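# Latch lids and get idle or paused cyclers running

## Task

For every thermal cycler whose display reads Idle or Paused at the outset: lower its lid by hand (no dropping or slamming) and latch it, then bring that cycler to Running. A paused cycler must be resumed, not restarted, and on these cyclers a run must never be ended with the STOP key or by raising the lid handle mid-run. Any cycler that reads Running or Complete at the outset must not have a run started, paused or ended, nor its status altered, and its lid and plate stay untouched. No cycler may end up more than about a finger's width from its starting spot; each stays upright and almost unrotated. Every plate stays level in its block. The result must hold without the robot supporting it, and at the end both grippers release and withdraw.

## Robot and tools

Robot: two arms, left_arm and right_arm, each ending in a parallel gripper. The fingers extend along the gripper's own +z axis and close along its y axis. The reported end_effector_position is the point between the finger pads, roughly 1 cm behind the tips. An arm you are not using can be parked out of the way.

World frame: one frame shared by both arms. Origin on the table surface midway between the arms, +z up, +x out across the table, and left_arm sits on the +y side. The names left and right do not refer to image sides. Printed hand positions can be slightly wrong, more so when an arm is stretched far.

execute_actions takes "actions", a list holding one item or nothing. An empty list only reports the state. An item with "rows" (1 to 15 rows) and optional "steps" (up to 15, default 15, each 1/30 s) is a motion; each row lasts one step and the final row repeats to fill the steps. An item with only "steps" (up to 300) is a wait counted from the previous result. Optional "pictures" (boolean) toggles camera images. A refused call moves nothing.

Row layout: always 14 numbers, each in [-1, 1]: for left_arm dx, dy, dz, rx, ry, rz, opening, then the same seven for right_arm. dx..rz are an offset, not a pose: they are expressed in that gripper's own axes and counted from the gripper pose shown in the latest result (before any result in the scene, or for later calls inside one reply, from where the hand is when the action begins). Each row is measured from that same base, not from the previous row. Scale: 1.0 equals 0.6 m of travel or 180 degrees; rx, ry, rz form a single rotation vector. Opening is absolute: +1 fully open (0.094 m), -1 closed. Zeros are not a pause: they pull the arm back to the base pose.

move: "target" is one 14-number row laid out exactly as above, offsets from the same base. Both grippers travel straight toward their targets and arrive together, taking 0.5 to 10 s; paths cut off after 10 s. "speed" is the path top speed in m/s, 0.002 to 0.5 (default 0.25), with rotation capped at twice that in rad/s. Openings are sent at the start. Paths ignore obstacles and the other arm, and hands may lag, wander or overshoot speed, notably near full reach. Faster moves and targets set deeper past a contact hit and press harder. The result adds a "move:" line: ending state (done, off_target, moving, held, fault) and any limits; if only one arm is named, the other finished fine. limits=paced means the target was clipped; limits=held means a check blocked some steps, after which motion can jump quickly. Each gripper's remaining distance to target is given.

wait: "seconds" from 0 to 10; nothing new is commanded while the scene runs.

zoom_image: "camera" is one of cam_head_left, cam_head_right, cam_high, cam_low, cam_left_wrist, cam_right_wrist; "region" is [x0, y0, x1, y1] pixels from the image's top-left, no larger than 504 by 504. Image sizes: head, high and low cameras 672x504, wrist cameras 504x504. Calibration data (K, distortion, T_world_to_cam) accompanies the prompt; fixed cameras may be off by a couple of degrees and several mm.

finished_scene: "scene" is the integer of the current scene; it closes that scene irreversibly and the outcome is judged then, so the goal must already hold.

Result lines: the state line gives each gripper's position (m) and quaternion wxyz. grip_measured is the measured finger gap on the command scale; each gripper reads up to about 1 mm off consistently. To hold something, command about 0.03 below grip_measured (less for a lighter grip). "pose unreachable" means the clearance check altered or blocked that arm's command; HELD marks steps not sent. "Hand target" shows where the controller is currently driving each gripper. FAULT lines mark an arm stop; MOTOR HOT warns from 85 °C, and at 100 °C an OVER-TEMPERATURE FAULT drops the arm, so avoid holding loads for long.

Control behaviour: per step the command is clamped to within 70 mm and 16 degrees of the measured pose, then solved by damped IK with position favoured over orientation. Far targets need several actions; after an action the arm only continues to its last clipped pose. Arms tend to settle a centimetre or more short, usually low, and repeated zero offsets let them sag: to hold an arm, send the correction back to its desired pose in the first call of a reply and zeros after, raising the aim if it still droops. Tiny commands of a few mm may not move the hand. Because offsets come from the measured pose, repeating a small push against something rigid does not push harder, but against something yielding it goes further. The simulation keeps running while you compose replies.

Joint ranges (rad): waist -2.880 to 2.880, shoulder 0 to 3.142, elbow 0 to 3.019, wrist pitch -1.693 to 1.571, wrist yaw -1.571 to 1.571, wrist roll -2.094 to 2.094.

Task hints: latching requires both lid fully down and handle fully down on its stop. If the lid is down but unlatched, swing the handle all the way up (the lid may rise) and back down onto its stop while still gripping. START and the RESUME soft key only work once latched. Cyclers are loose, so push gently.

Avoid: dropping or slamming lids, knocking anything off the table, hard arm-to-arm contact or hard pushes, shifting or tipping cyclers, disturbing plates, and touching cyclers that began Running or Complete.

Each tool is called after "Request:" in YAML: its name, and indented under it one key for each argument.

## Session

Request:
execute_actions:
  actions: []

Scene clock: 0.00 s of 7800.00 s.
left_arm: end_effector_position=(+0.0881, +0.0562, +0.2004) grip_measured=+1.000 end_effector_quat_wxyz=(+0.392, +0.533, +0.749, -0.005) | right_arm: end_effector_position=(+0.5519, -0.6138, +0.3226) grip_measured=+1.000 end_effector_quat_wxyz=(+0.419, +0.713, +0.555, -0.082)
Joint positions: left_arm=[-1.97   0.471  0.541 -1.319 -0.753 -0.511  0.094] | right_arm=[-0.441  1.523  1.454 -0.752  0.521  1.206  0.094]
Joint velocities: left_arm=[ 0.005 -0.015 -0.022  0.007 -0.007  0.037  0.   ] | right_arm=[-0.015 -0.015  0.007 -0.007 -0.022  0.066  0.   ]
Hand target (left_arm): +0.086, +0.051, +0.215; +0.397, +0.527, +0.751, -0.020
Hand target (right_arm): +0.557, -0.616, +0.333; +0.428, +0.712, +0.551, -0.077
camera_calibration (this result's frames):
cam_left_wrist: T_world_to_cam=[[-0.809557, -0.418202, -0.411975, 0.176872], [-0.425964, 0.901376, -0.0779543, 0.00384931], [0.403945, 0.112378, -0.907854, 0.263497], [0, 0, 0, 1]] pos_world=[0.0383897, 0.0408875, 0.312384]
cam_right_wrist: T_world_to_cam=[[-0.869217, 0.0259343, -0.49375, 0.657191], [0.0940887, 0.989051, -0.113688, 0.595616], [0.485395, -0.145275, -0.862141, 0.0413496], [0, 0, 0, 1]] pos_world=[0.49513, -0.600132, 0.427851]

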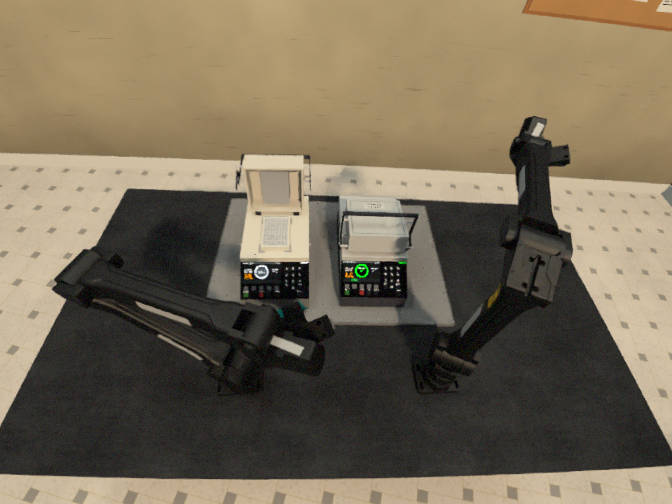

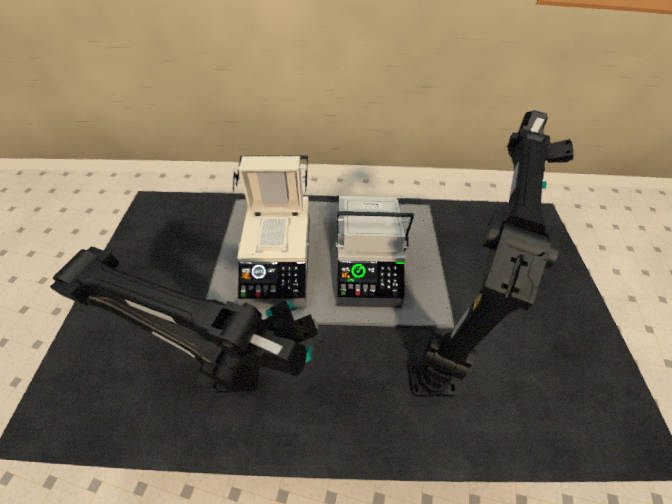

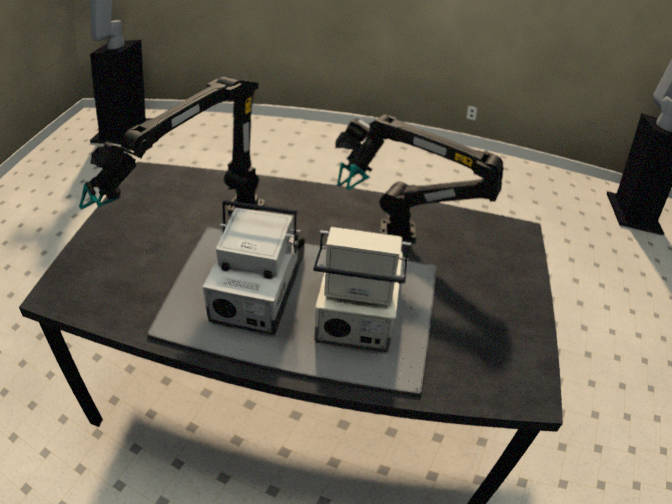

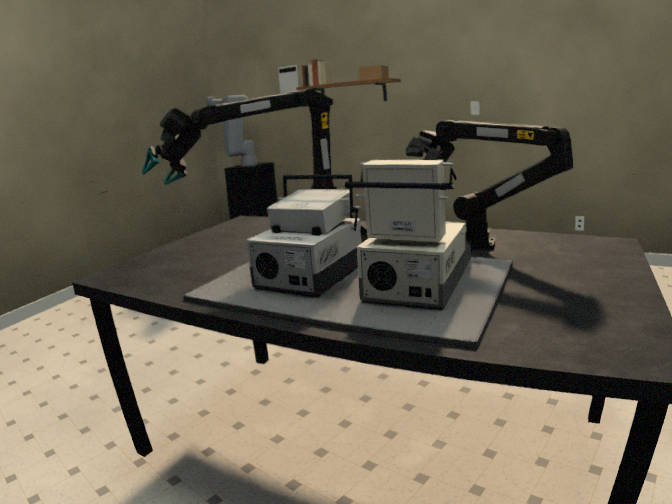

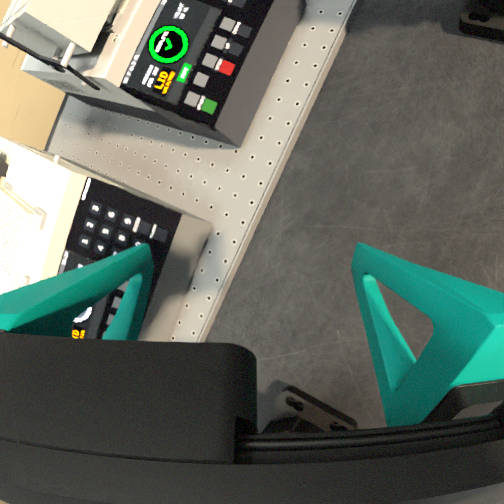

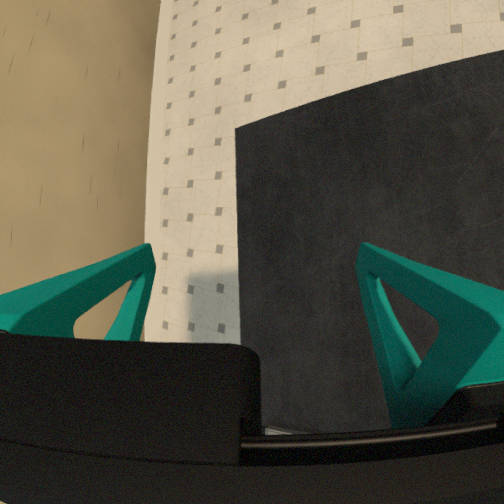

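Request:
move:
  target: [-0.005,0.57,-0.18,0.182,0.182,0.1,1,0,0,0,0,0,0,1]
  speed: 0.2

Request:
move:
  target: [-0.08,0.4,-0.03,0,0,0,1,0,0,0,0,0,0,1]
  speed: 0.15

Scene clock: 24.80 s of 7800.00 s.
left_arm: end_effector_position=(+0.2888, +0.2411, +0.4043) grip_measured=+1.000 end_effector_quat_wxyz=(+0.121, +0.694, +0.700, +0.113) | right_arm: end_effector_position=(+0.5519, -0.6138, +0.3226) grip_measured=+1.000 end_effector_quat_wxyz=(+0.419, +0.713, +0.555, -0.082)
Joint positions: left_arm=[-0.094  0.903  1.355 -1.691  0.01   1.56   0.094] | right_arm=[-0.441  1.523  1.454 -0.752  0.521  1.206  0.094]
Joint velocities: left_arm=[ 0.005  0.005 -0.007  0.012  0.037  0.007  0.   ] | right_arm=[-0.024 -0.015 -0.007  0.007  0.037 -0.037  0.   ]
Hand target (left_arm): +0.290, +0.243, +0.424; +0.130, +0.695, +0.695, +0.127
Hand target (right_arm): +0.552, -0.614, +0.323; +0.419, +0.713, +0.555, -0.082
Off the commanded pose (left_arm): 0.019 m, 19 deg; orientation clipped at the last step of the last action.
Off the commanded pose (right_arm): 0.000 m, 0 deg.
joint sent to its limit (left arm) — the command would take joint 4 (wrist pitch) past its lower limit, so that joint was sent only as far as its limit.
After step 90, 19.03 s passed at rest.
move: off_target (left_arm); limits=paced
camera_calibration (this result's frames):
cam_left_wrist: T_world_to_cam=[[-0.948185, 0.0013366, -0.317717, 0.401434], [-0.180096, 0.821559, 0.540931, -0.363305], [0.261746, 0.570122, -0.778749, 0.22522], [0, 0, 0, 1]] pos_world=[0.256254, 0.169537, 0.499455]
cam_right_wrist: T_world_to_cam=[[-0.869217, 0.0259343, -0.49375, 0.657191], [0.0940887, 0.989051, -0.113688, 0.595616], [0.485395, -0.145275, -0.862141, 0.0413496], [0, 0, 0, 1]] pos_world=[0.49513, -0.600132, 0.427851]

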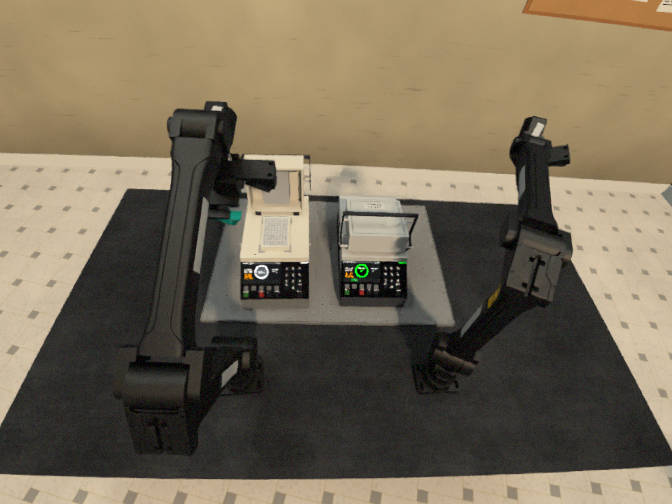

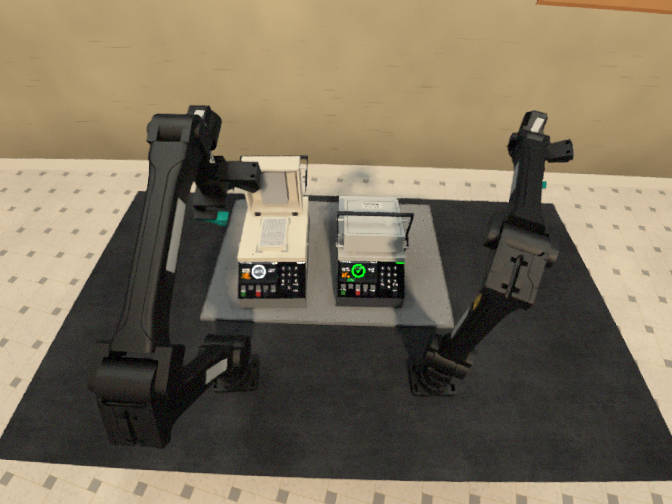

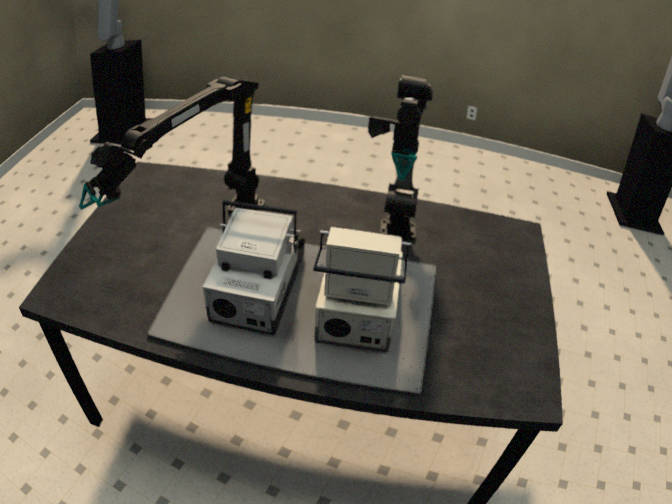

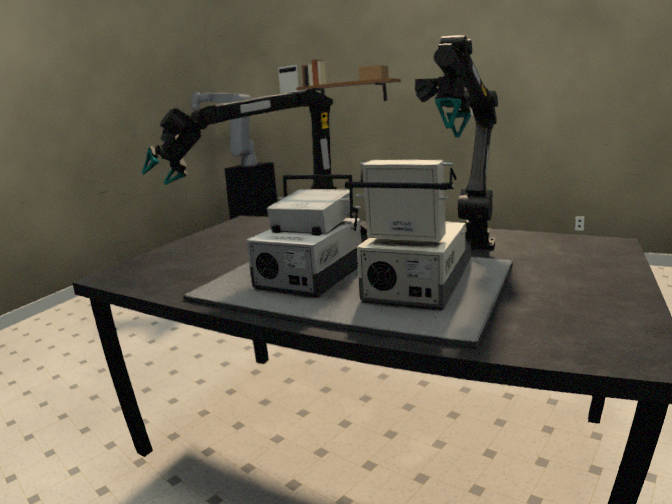

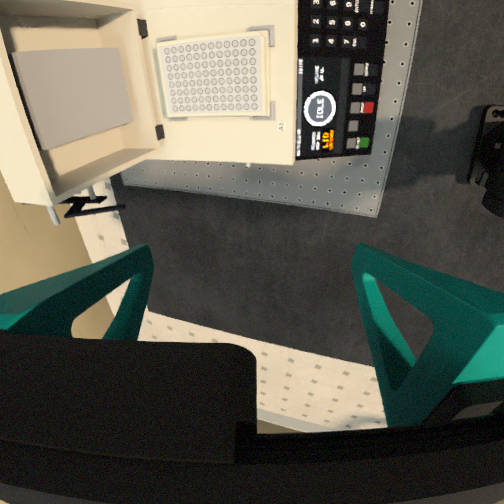

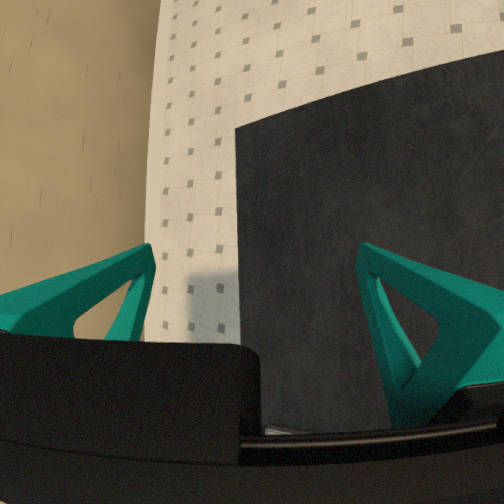

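Scene clock: 26.83 s of 7800.00 s.
left_arm: end_effector_position=(+0.5093, +0.2008, +0.4770) grip_measured=+1.000 end_effector_quat_wxyz=(+0.147, +0.692, +0.694, +0.133) | right_arm: end_effector_position=(+0.5519, -0.6138, +0.3226) grip_measured=+1.000 end_effector_quat_wxyz=(+0.419, +0.713, +0.555, -0.082)
Joint positions: left_arm=[-0.186  1.492  2.013 -1.692 -0.018  1.479  0.094] | right_arm=[-0.441  1.523  1.454 -0.752  0.521  1.206  0.094]
Joint velocities: left_arm=[ 0.005 -0.005  0.007  0.002 -0.007 -0.037  0.   ] | right_arm=[-0.005 -0.005  0.007 -0.002 -0.037 -0.051  0.   ]
Hand target (left_arm): +0.509, +0.198, +0.497; +0.162, +0.688, +0.692, +0.145
Hand target (right_arm): +0.552, -0.614, +0.323; +0.419, +0.713, +0.555, -0.082
Off the commanded pose (left_arm): 0.024 m, 4 deg.
Off the commanded pose (right_arm): 0.000 m, 0 deg.
joint sent to its limit (left arm) — the command would take joint 4 (wrist pitch) past its lower limit, so that joint was sent only as far as its limit.
move: off_target (left_arm)
camera_calibration (this result's frames):
cam_left_wrist: T_world_to_cam=[[-0.924409, 0.00558589, -0.381361, 0.651032], [-0.210417, 0.826488, 0.522151, -0.306513], [0.318107, 0.562927, -0.762838, 0.212263], [0, 0, 0, 1]] pos_world=[0.469802, 0.130204, 0.570247]
cam_right_wrist: T_world_to_cam=[[-0.869217, 0.0259343, -0.49375, 0.657191], [0.0940887, 0.989051, -0.113688, 0.595616], [0.485395, -0.145275, -0.862141, 0.0413496], [0, 0, 0, 1]] pos_world=[0.49513, -0.600132, 0.427851]

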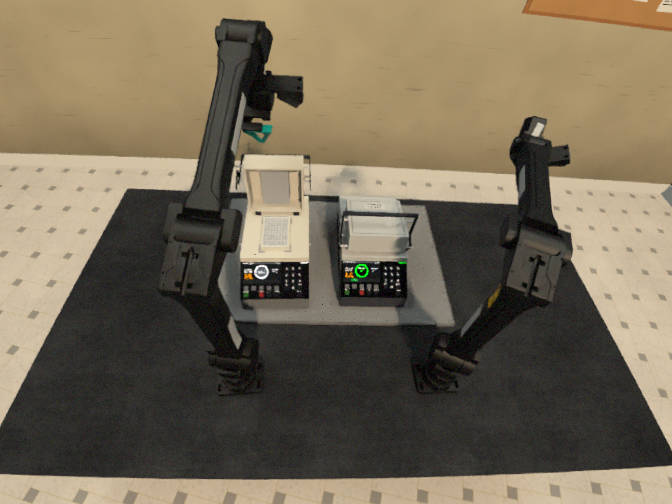

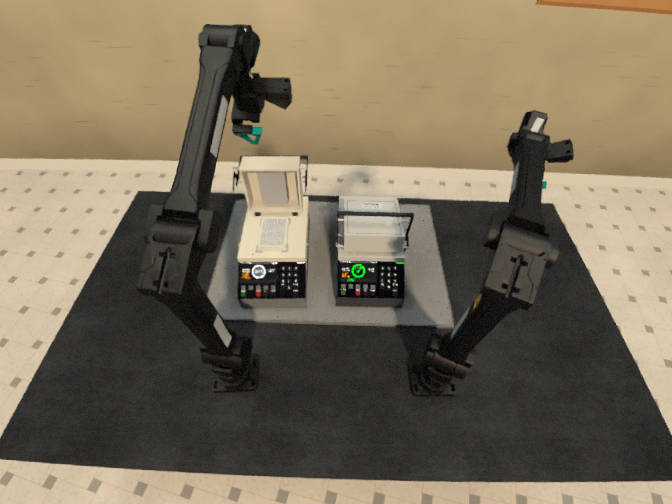

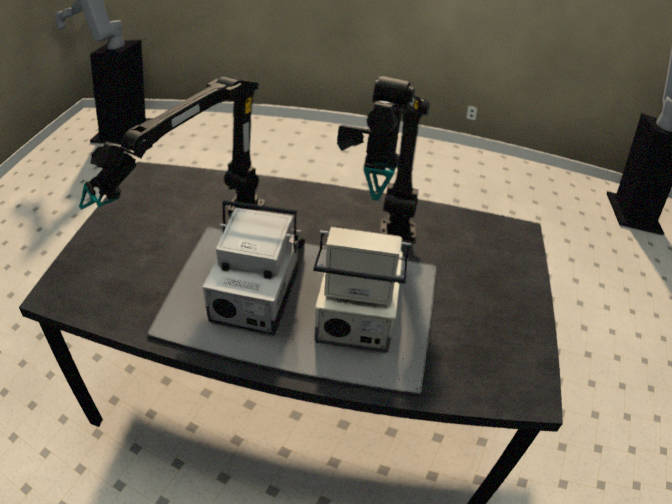

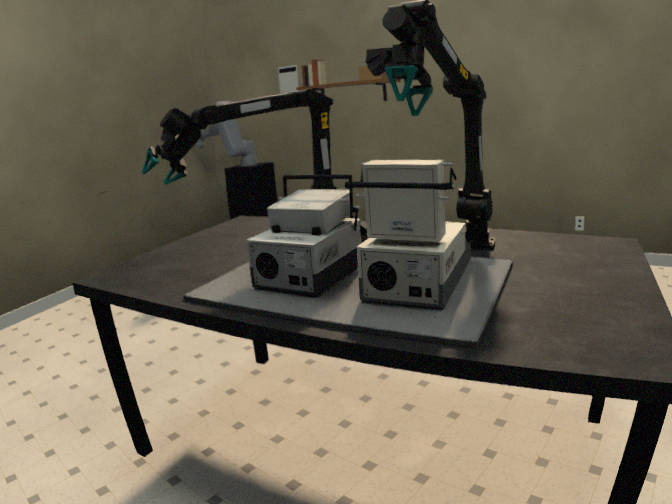

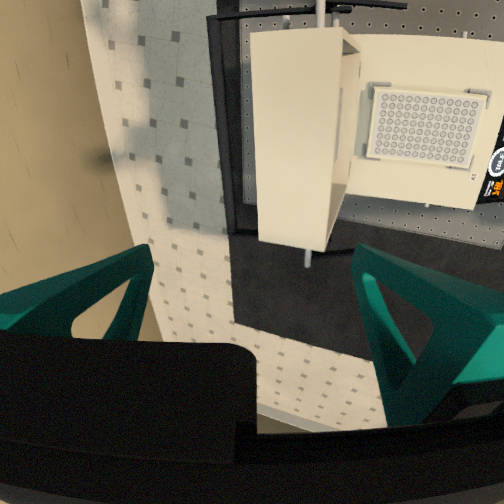

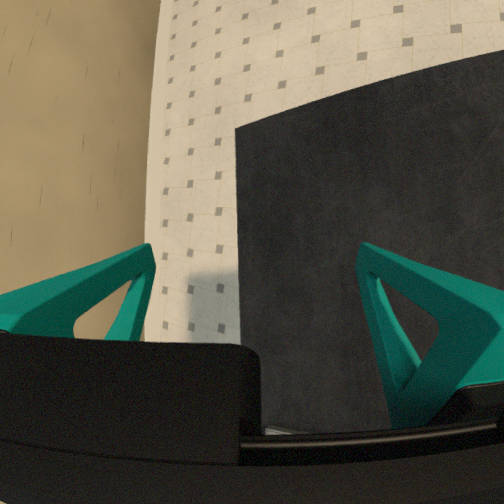

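Request:
move:
  target: [-0.025,0.13,0.2,0,0,0,0.3,0,0,0,0,0,0,1]
  speed: 0.1

Scene clock: 48.93 s of 7800.00 s.
left_arm: end_effector_position=(+0.6155, +0.1910, +0.3697) grip_measured=+0.303 end_effector_quat_wxyz=(+0.118, +0.697, +0.699, +0.109) | right_arm: end_effector_position=(+0.5519, -0.6138, +0.3226) grip_measured=+1.000 end_effector_quat_wxyz=(+0.419, +0.713, +0.555, -0.082)
Joint positions: left_arm=[-0.186  1.732  2.023 -1.539 -0.018  1.479  0.061] | right_arm=[-0.441  1.523  1.454 -0.752  0.521  1.206  0.094]
Joint velocities: left_arm=[-0.005 -0.005  0.017 -0.002  0.022 -0.11   0.   ] | right_arm=[-0.005  0.005 -0.007 -0.002 -0.051 -0.007  0.   ]
Hand target (left_arm): +0.627, +0.186, +0.397; +0.148, +0.692, +0.694, +0.133
Hand target (right_arm): +0.552, -0.614, +0.323; +0.419, +0.713, +0.555, -0.082
Off the commanded pose (left_arm): 0.031 m, 4 deg.
Off the commanded pose (right_arm): 0.000 m, 0 deg.
After step 90, 17.10 s passed at rest.
move: off_target (left_arm)
camera_calibration (this result's frames):
cam_left_wrist: T_world_to_cam=[[-0.950924, 0.00766961, -0.309329, 0.697669], [-0.169844, 0.822692, 0.542523, -0.251725], [0.258644, 0.568436, -0.781015, 0.144416], [0, 0, 0, 1]] pos_world=[0.583323, 0.119651, 0.465167]
cam_right_wrist: T_world_to_cam=[[-0.869217, 0.0259343, -0.49375, 0.657191], [0.0940887, 0.989051, -0.113688, 0.595616], [0.485395, -0.145275, -0.862141, 0.0413496], [0, 0, 0, 1]] pos_world=[0.49513, -0.600132, 0.427851]

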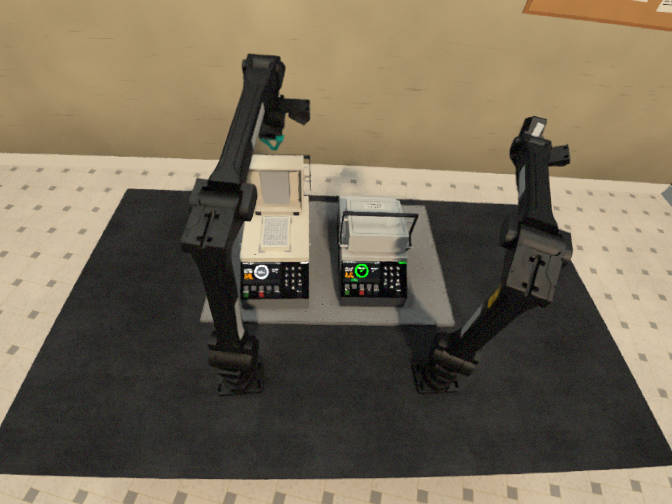

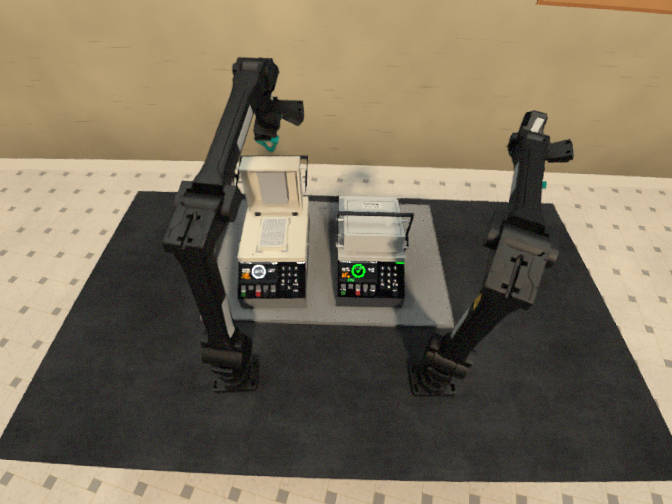

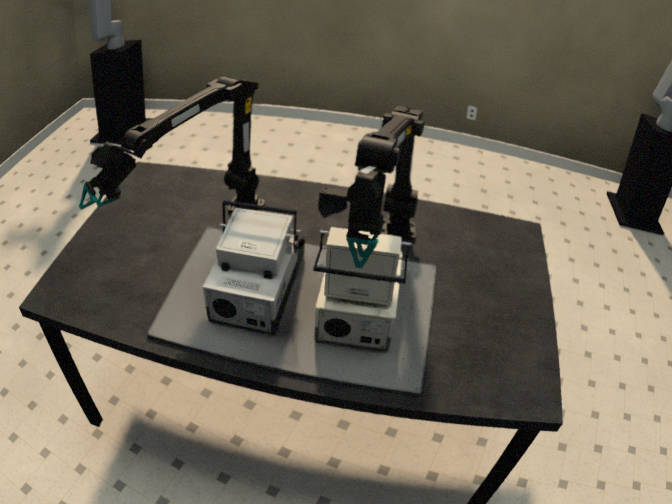

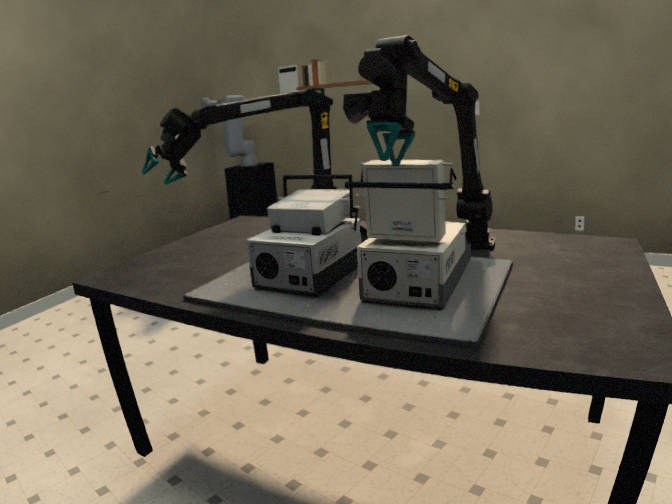

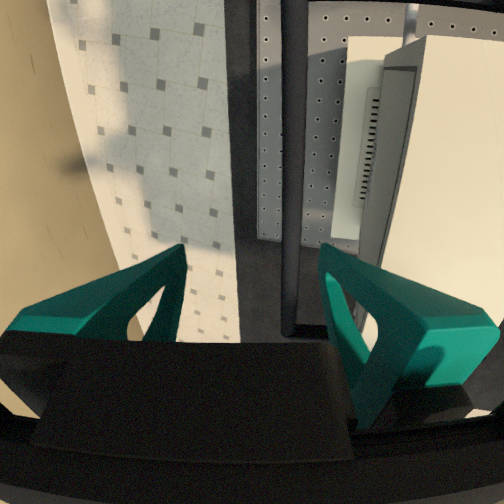

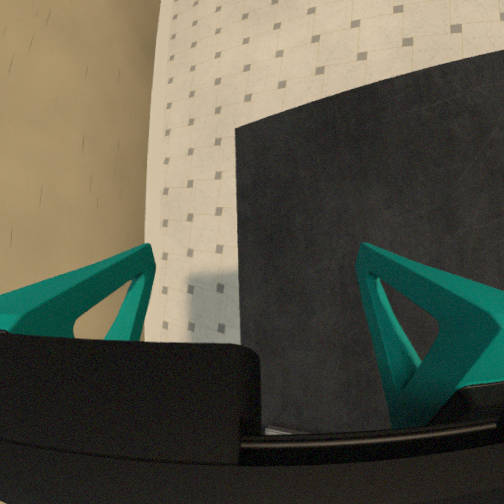

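Request:
move:
  target: [0,-0.045,0.16,0,0,0,0.3,0,0,0,0,0,0,1]
  speed: 0.05

Scene clock: 55.70 s of 7800.00 s.
left_arm: end_effector_position=(+0.6285, +0.1902, +0.3249) grip_measured=+0.301 end_effector_quat_wxyz=(+0.162, +0.685, +0.695, +0.144) | right_arm: end_effector_position=(+0.5519, -0.6138, +0.3226) grip_measured=+1.000 end_effector_quat_wxyz=(+0.419, +0.713, +0.555, -0.082)
Joint positions: left_arm=[-0.185  1.66   1.78  -1.254 -0.018  1.468  0.061] | right_arm=[-0.441  1.523  1.454 -0.752  0.521  1.206  0.094]
Joint velocities: left_arm=[-0.015 -0.015 -0.007 -0.017  0.022 -0.051 -0.001] | right_arm=[-0.005 -0.005 -0.007 -0.017  0.051 -0.037  0.   ]
Hand target (left_arm): +0.620, +0.191, +0.273; +0.118, +0.697, +0.699, +0.109
Hand target (right_arm): +0.552, -0.614, +0.323; +0.419, +0.713, +0.555, -0.082
Off the commanded pose (left_arm): 0.055 m, 7 deg.
Off the commanded pose (right_arm): 0.000 m, 0 deg.
After step 90, 1.53 s passed at rest.
move: off_target (left_arm)
camera_calibration (this result's frames):
cam_left_wrist: T_world_to_cam=[[-0.909499, -0.00756171, -0.415637, 0.707546], [-0.238653, 0.828153, 0.507156, -0.170892], [0.340376, 0.560451, -0.755009, 0.0481694], [0, 0, 0, 1]] pos_world=[0.586333, 0.119878, 0.417119]
cam_right_wrist: T_world_to_cam=[[-0.869217, 0.0259343, -0.49375, 0.657191], [0.0940887, 0.989051, -0.113688, 0.595616], [0.485395, -0.145275, -0.862141, 0.0413496], [0, 0, 0, 1]] pos_world=[0.49513, -0.600132, 0.427851]

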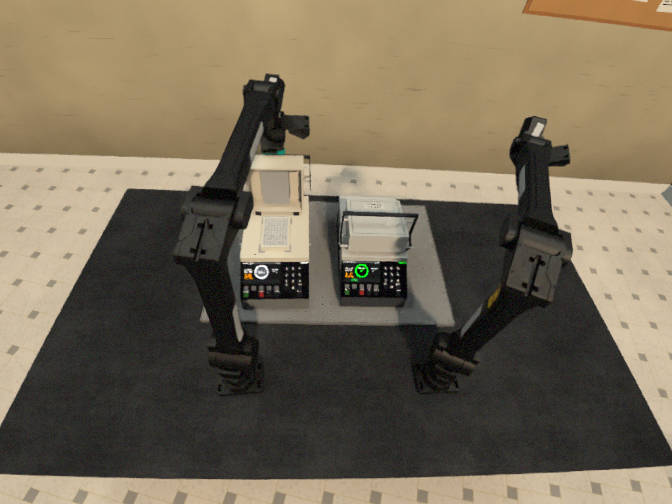

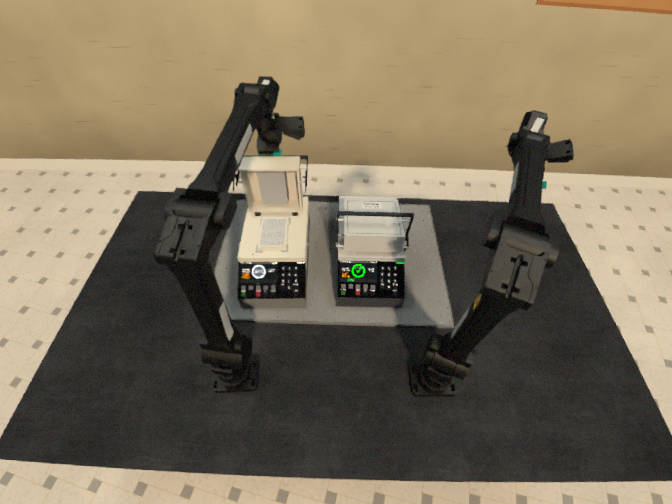

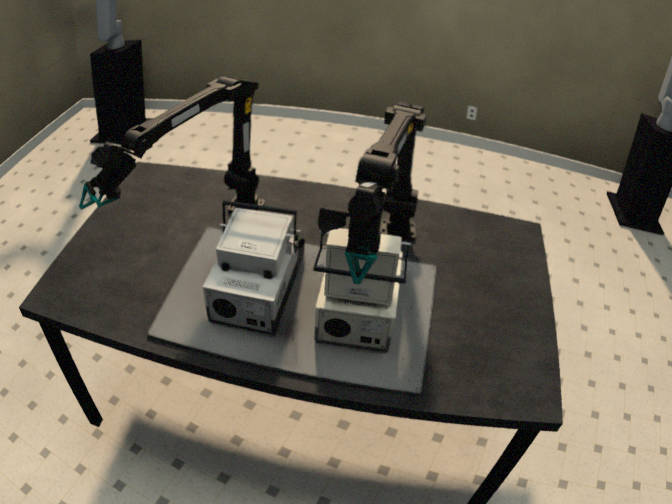

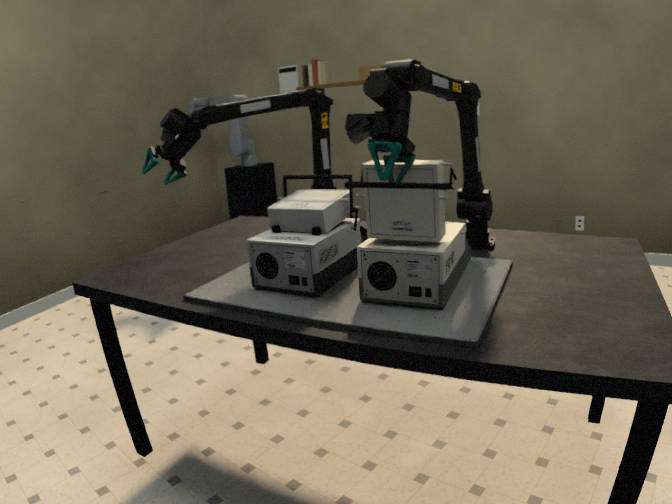

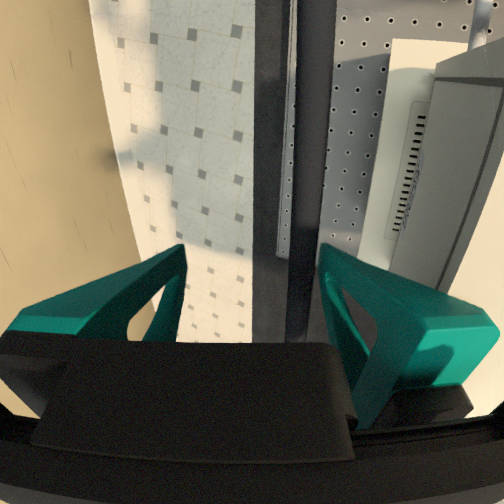

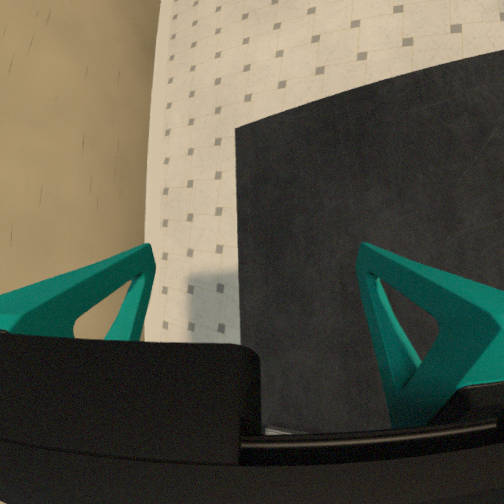

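Request:
move:
  target: [0,-0.03,-0.02,0,0,0,-0.4,0,0,0,0,0,0,1]
  speed: 0.05

Request:
move:
  target: [0,-0.03,0.13,0,0,0,-0.4,0,0,0,0,0,0,1]
  speed: 0.04

Scene clock: 63.10 s of 7800.00 s.
left_arm: end_effector_position=(+0.6142, +0.1907, +0.3190) grip_measured=-0.398 end_effector_quat_wxyz=(+0.158, +0.682, +0.700, +0.139) | right_arm: end_effector_position=(+0.5519, -0.6138, +0.3226) grip_measured=+1.000 end_effector_quat_wxyz=(+0.419, +0.713, +0.555, -0.082)
Joint positions: left_arm=[-0.186  1.627  1.728 -1.248 -0.016  1.455  0.028] | right_arm=[-0.441  1.523  1.454 -0.752  0.521  1.206  0.094]
Joint velocities: left_arm=[ 0.005 -0.024 -0.012 -0.012 -0.037 -0.139  0.   ] | right_arm=[-0.005  0.005 -0.012  0.007 -0.022  0.007  0.   ]
Hand target (left_arm): +0.607, +0.190, +0.328; +0.162, +0.685, +0.695, +0.144
Hand target (right_arm): +0.552, -0.614, +0.323; +0.419, +0.713, +0.555, -0.082
Off the commanded pose (left_arm): 0.012 m, 1 deg.
Off the commanded pose (right_arm): 0.000 m, 0 deg.
After step 90, 3.53 s passed at rest.
move: off_target (left_arm)
camera_calibration (this result's frames):
cam_left_wrist: T_world_to_cam=[[-0.915108, -0.0197144, -0.402727, 0.693724], [-0.240518, 0.828335, 0.505976, -0.170227], [0.323618, 0.559886, -0.762758, 0.0612555], [0, 0, 0, 1]] pos_world=[0.574066, 0.120385, 0.412235]
cam_right_wrist: T_world_to_cam=[[-0.869217, 0.0259343, -0.49375, 0.657191], [0.0940887, 0.989051, -0.113688, 0.595616], [0.485395, -0.145275, -0.862141, 0.0413496], [0, 0, 0, 1]] pos_world=[0.49513, -0.600132, 0.427851]

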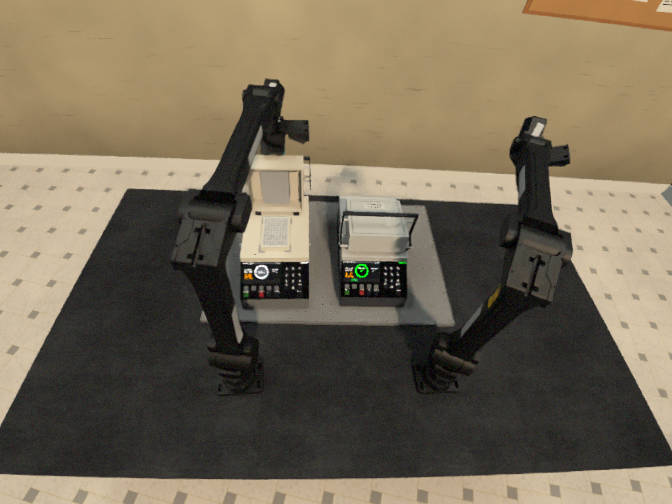

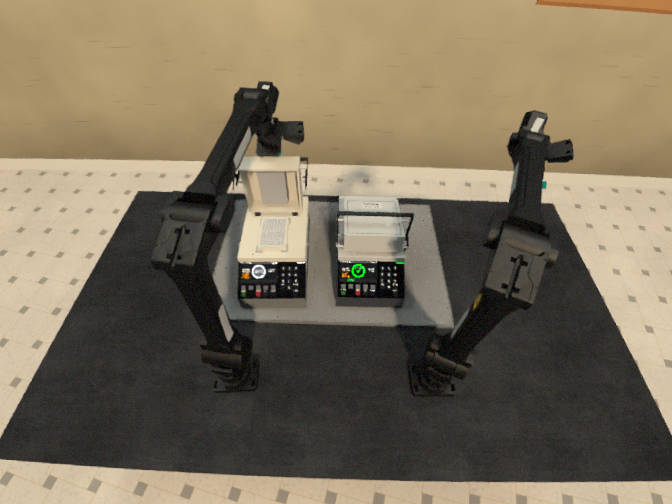

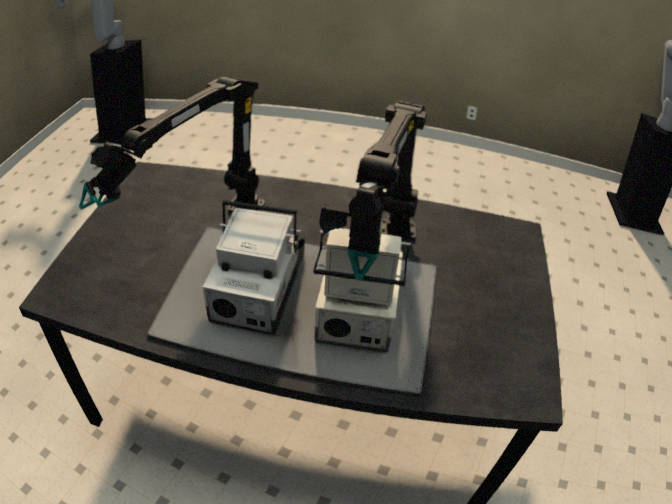

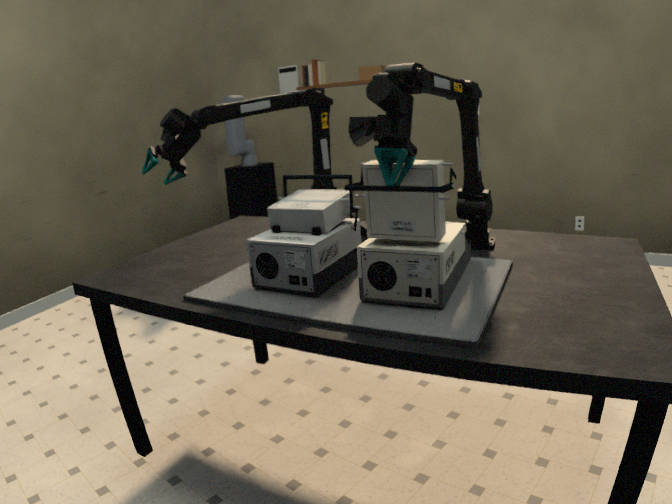

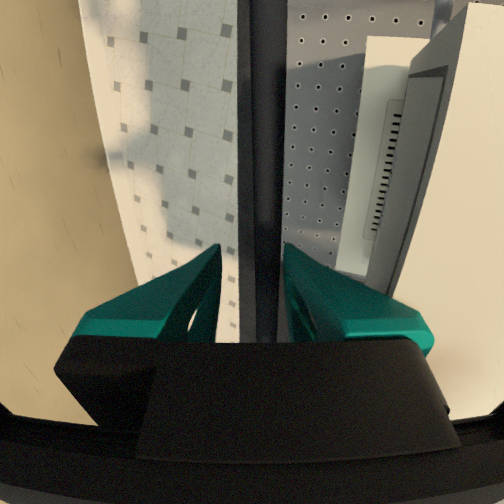

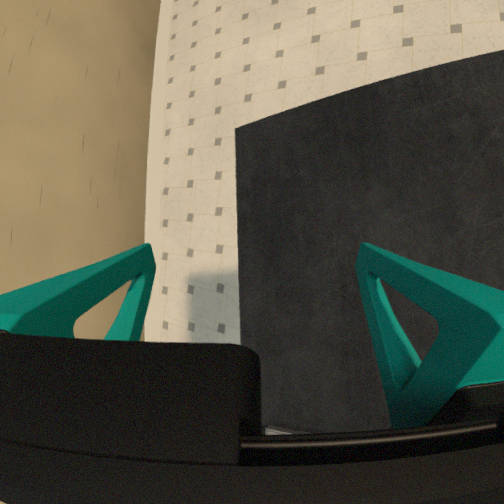

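Scene clock: 65.33 s of 7800.00 s.
left_arm: end_effector_position=(+0.6149, +0.1906, +0.3222) grip_measured=-0.399 end_effector_quat_wxyz=(+0.194, +0.673, +0.693, +0.167) | right_arm: end_effector_position=(+0.5519, -0.6138, +0.3226) grip_measured=+1.000 end_effector_quat_wxyz=(+0.419, +0.713, +0.555, -0.082)
Joint positions: left_arm=[-0.186  1.572  1.642 -1.124 -0.016  1.453  0.028] | right_arm=[-0.441  1.523  1.454 -0.752  0.521  1.206  0.094]
Joint velocities: left_arm=[-0.005 -0.015 -0.002 -0.007  0.007  0.037  0.   ] | right_arm=[-0.005 -0.024 -0.002 -0.022  0.022  0.007  0.   ]
Hand target (left_arm): +0.621, +0.190, +0.253; +0.158, +0.682, +0.700, +0.138
Hand target (right_arm): +0.552, -0.614, +0.323; +0.419, +0.713, +0.555, -0.082
Off the commanded pose (left_arm): 0.083 m, 5 deg; position clipped at the last step of the last action.
Off the commanded pose (right_arm): 0.000 m, 0 deg.
move: off_target (left_arm); limits=paced
camera_calibration (this result's frames):
cam_left_wrist: T_world_to_cam=[[-0.873537, -0.0255006, -0.48609, 0.698078], [-0.287692, 0.832584, 0.473325, -0.132892], [0.392641, 0.553311, -0.734629, 0.0132401], [0, 0, 0, 1]] pos_world=[0.566366, 0.121119, 0.411956]
cam_right_wrist: T_world_to_cam=[[-0.869217, 0.0259343, -0.49375, 0.657191], [0.0940887, 0.989051, -0.113688, 0.595616], [0.485395, -0.145275, -0.862141, 0.0413496], [0, 0, 0, 1]] pos_world=[0.49513, -0.600132, 0.427851]

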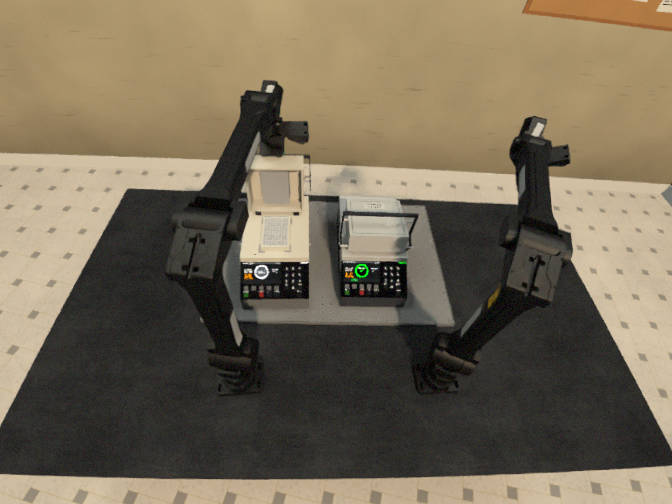

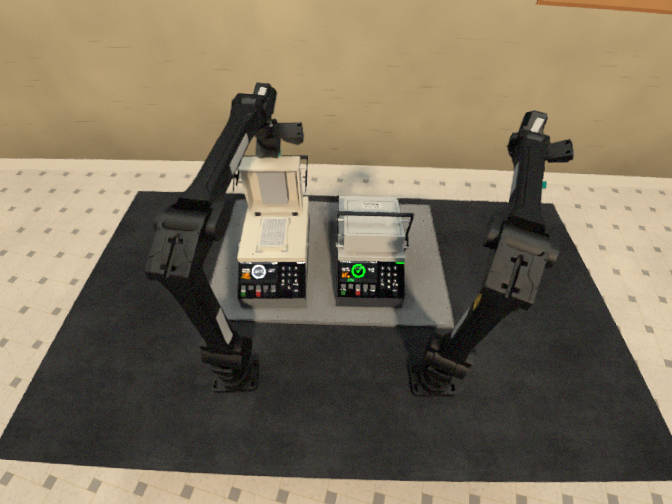

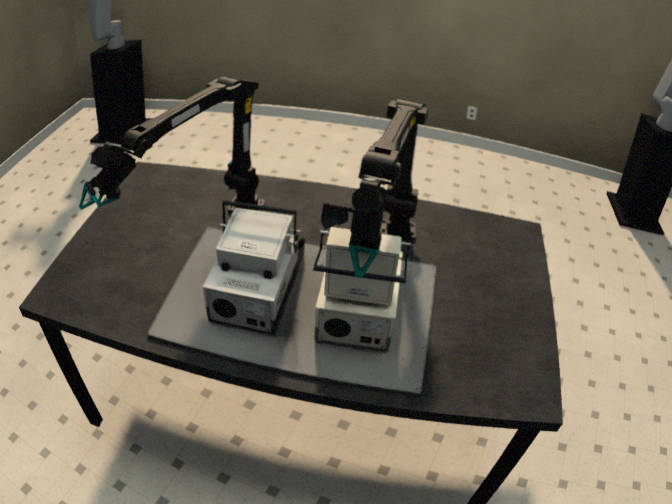

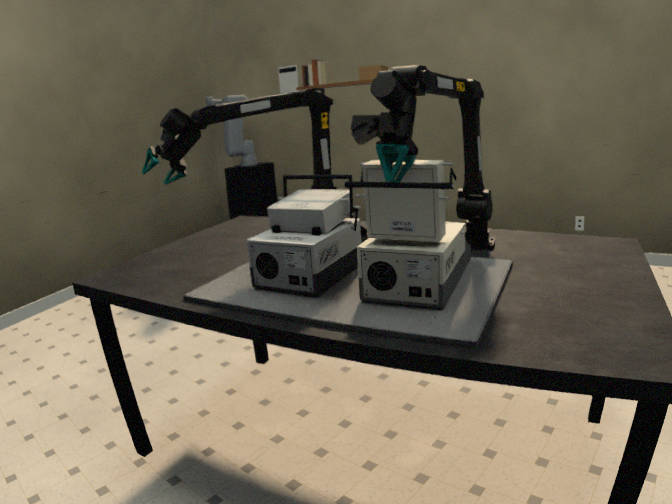

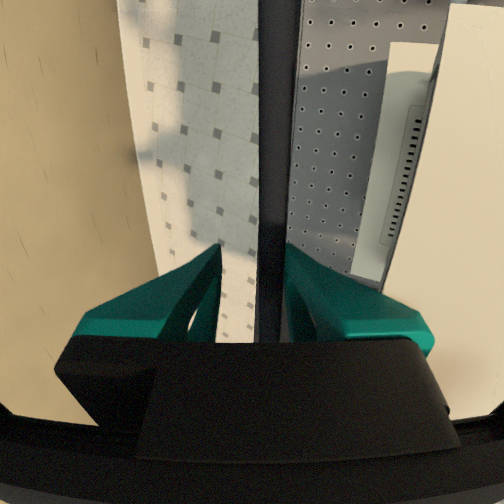

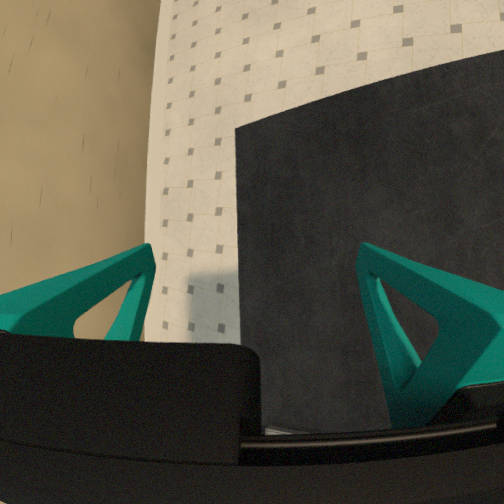

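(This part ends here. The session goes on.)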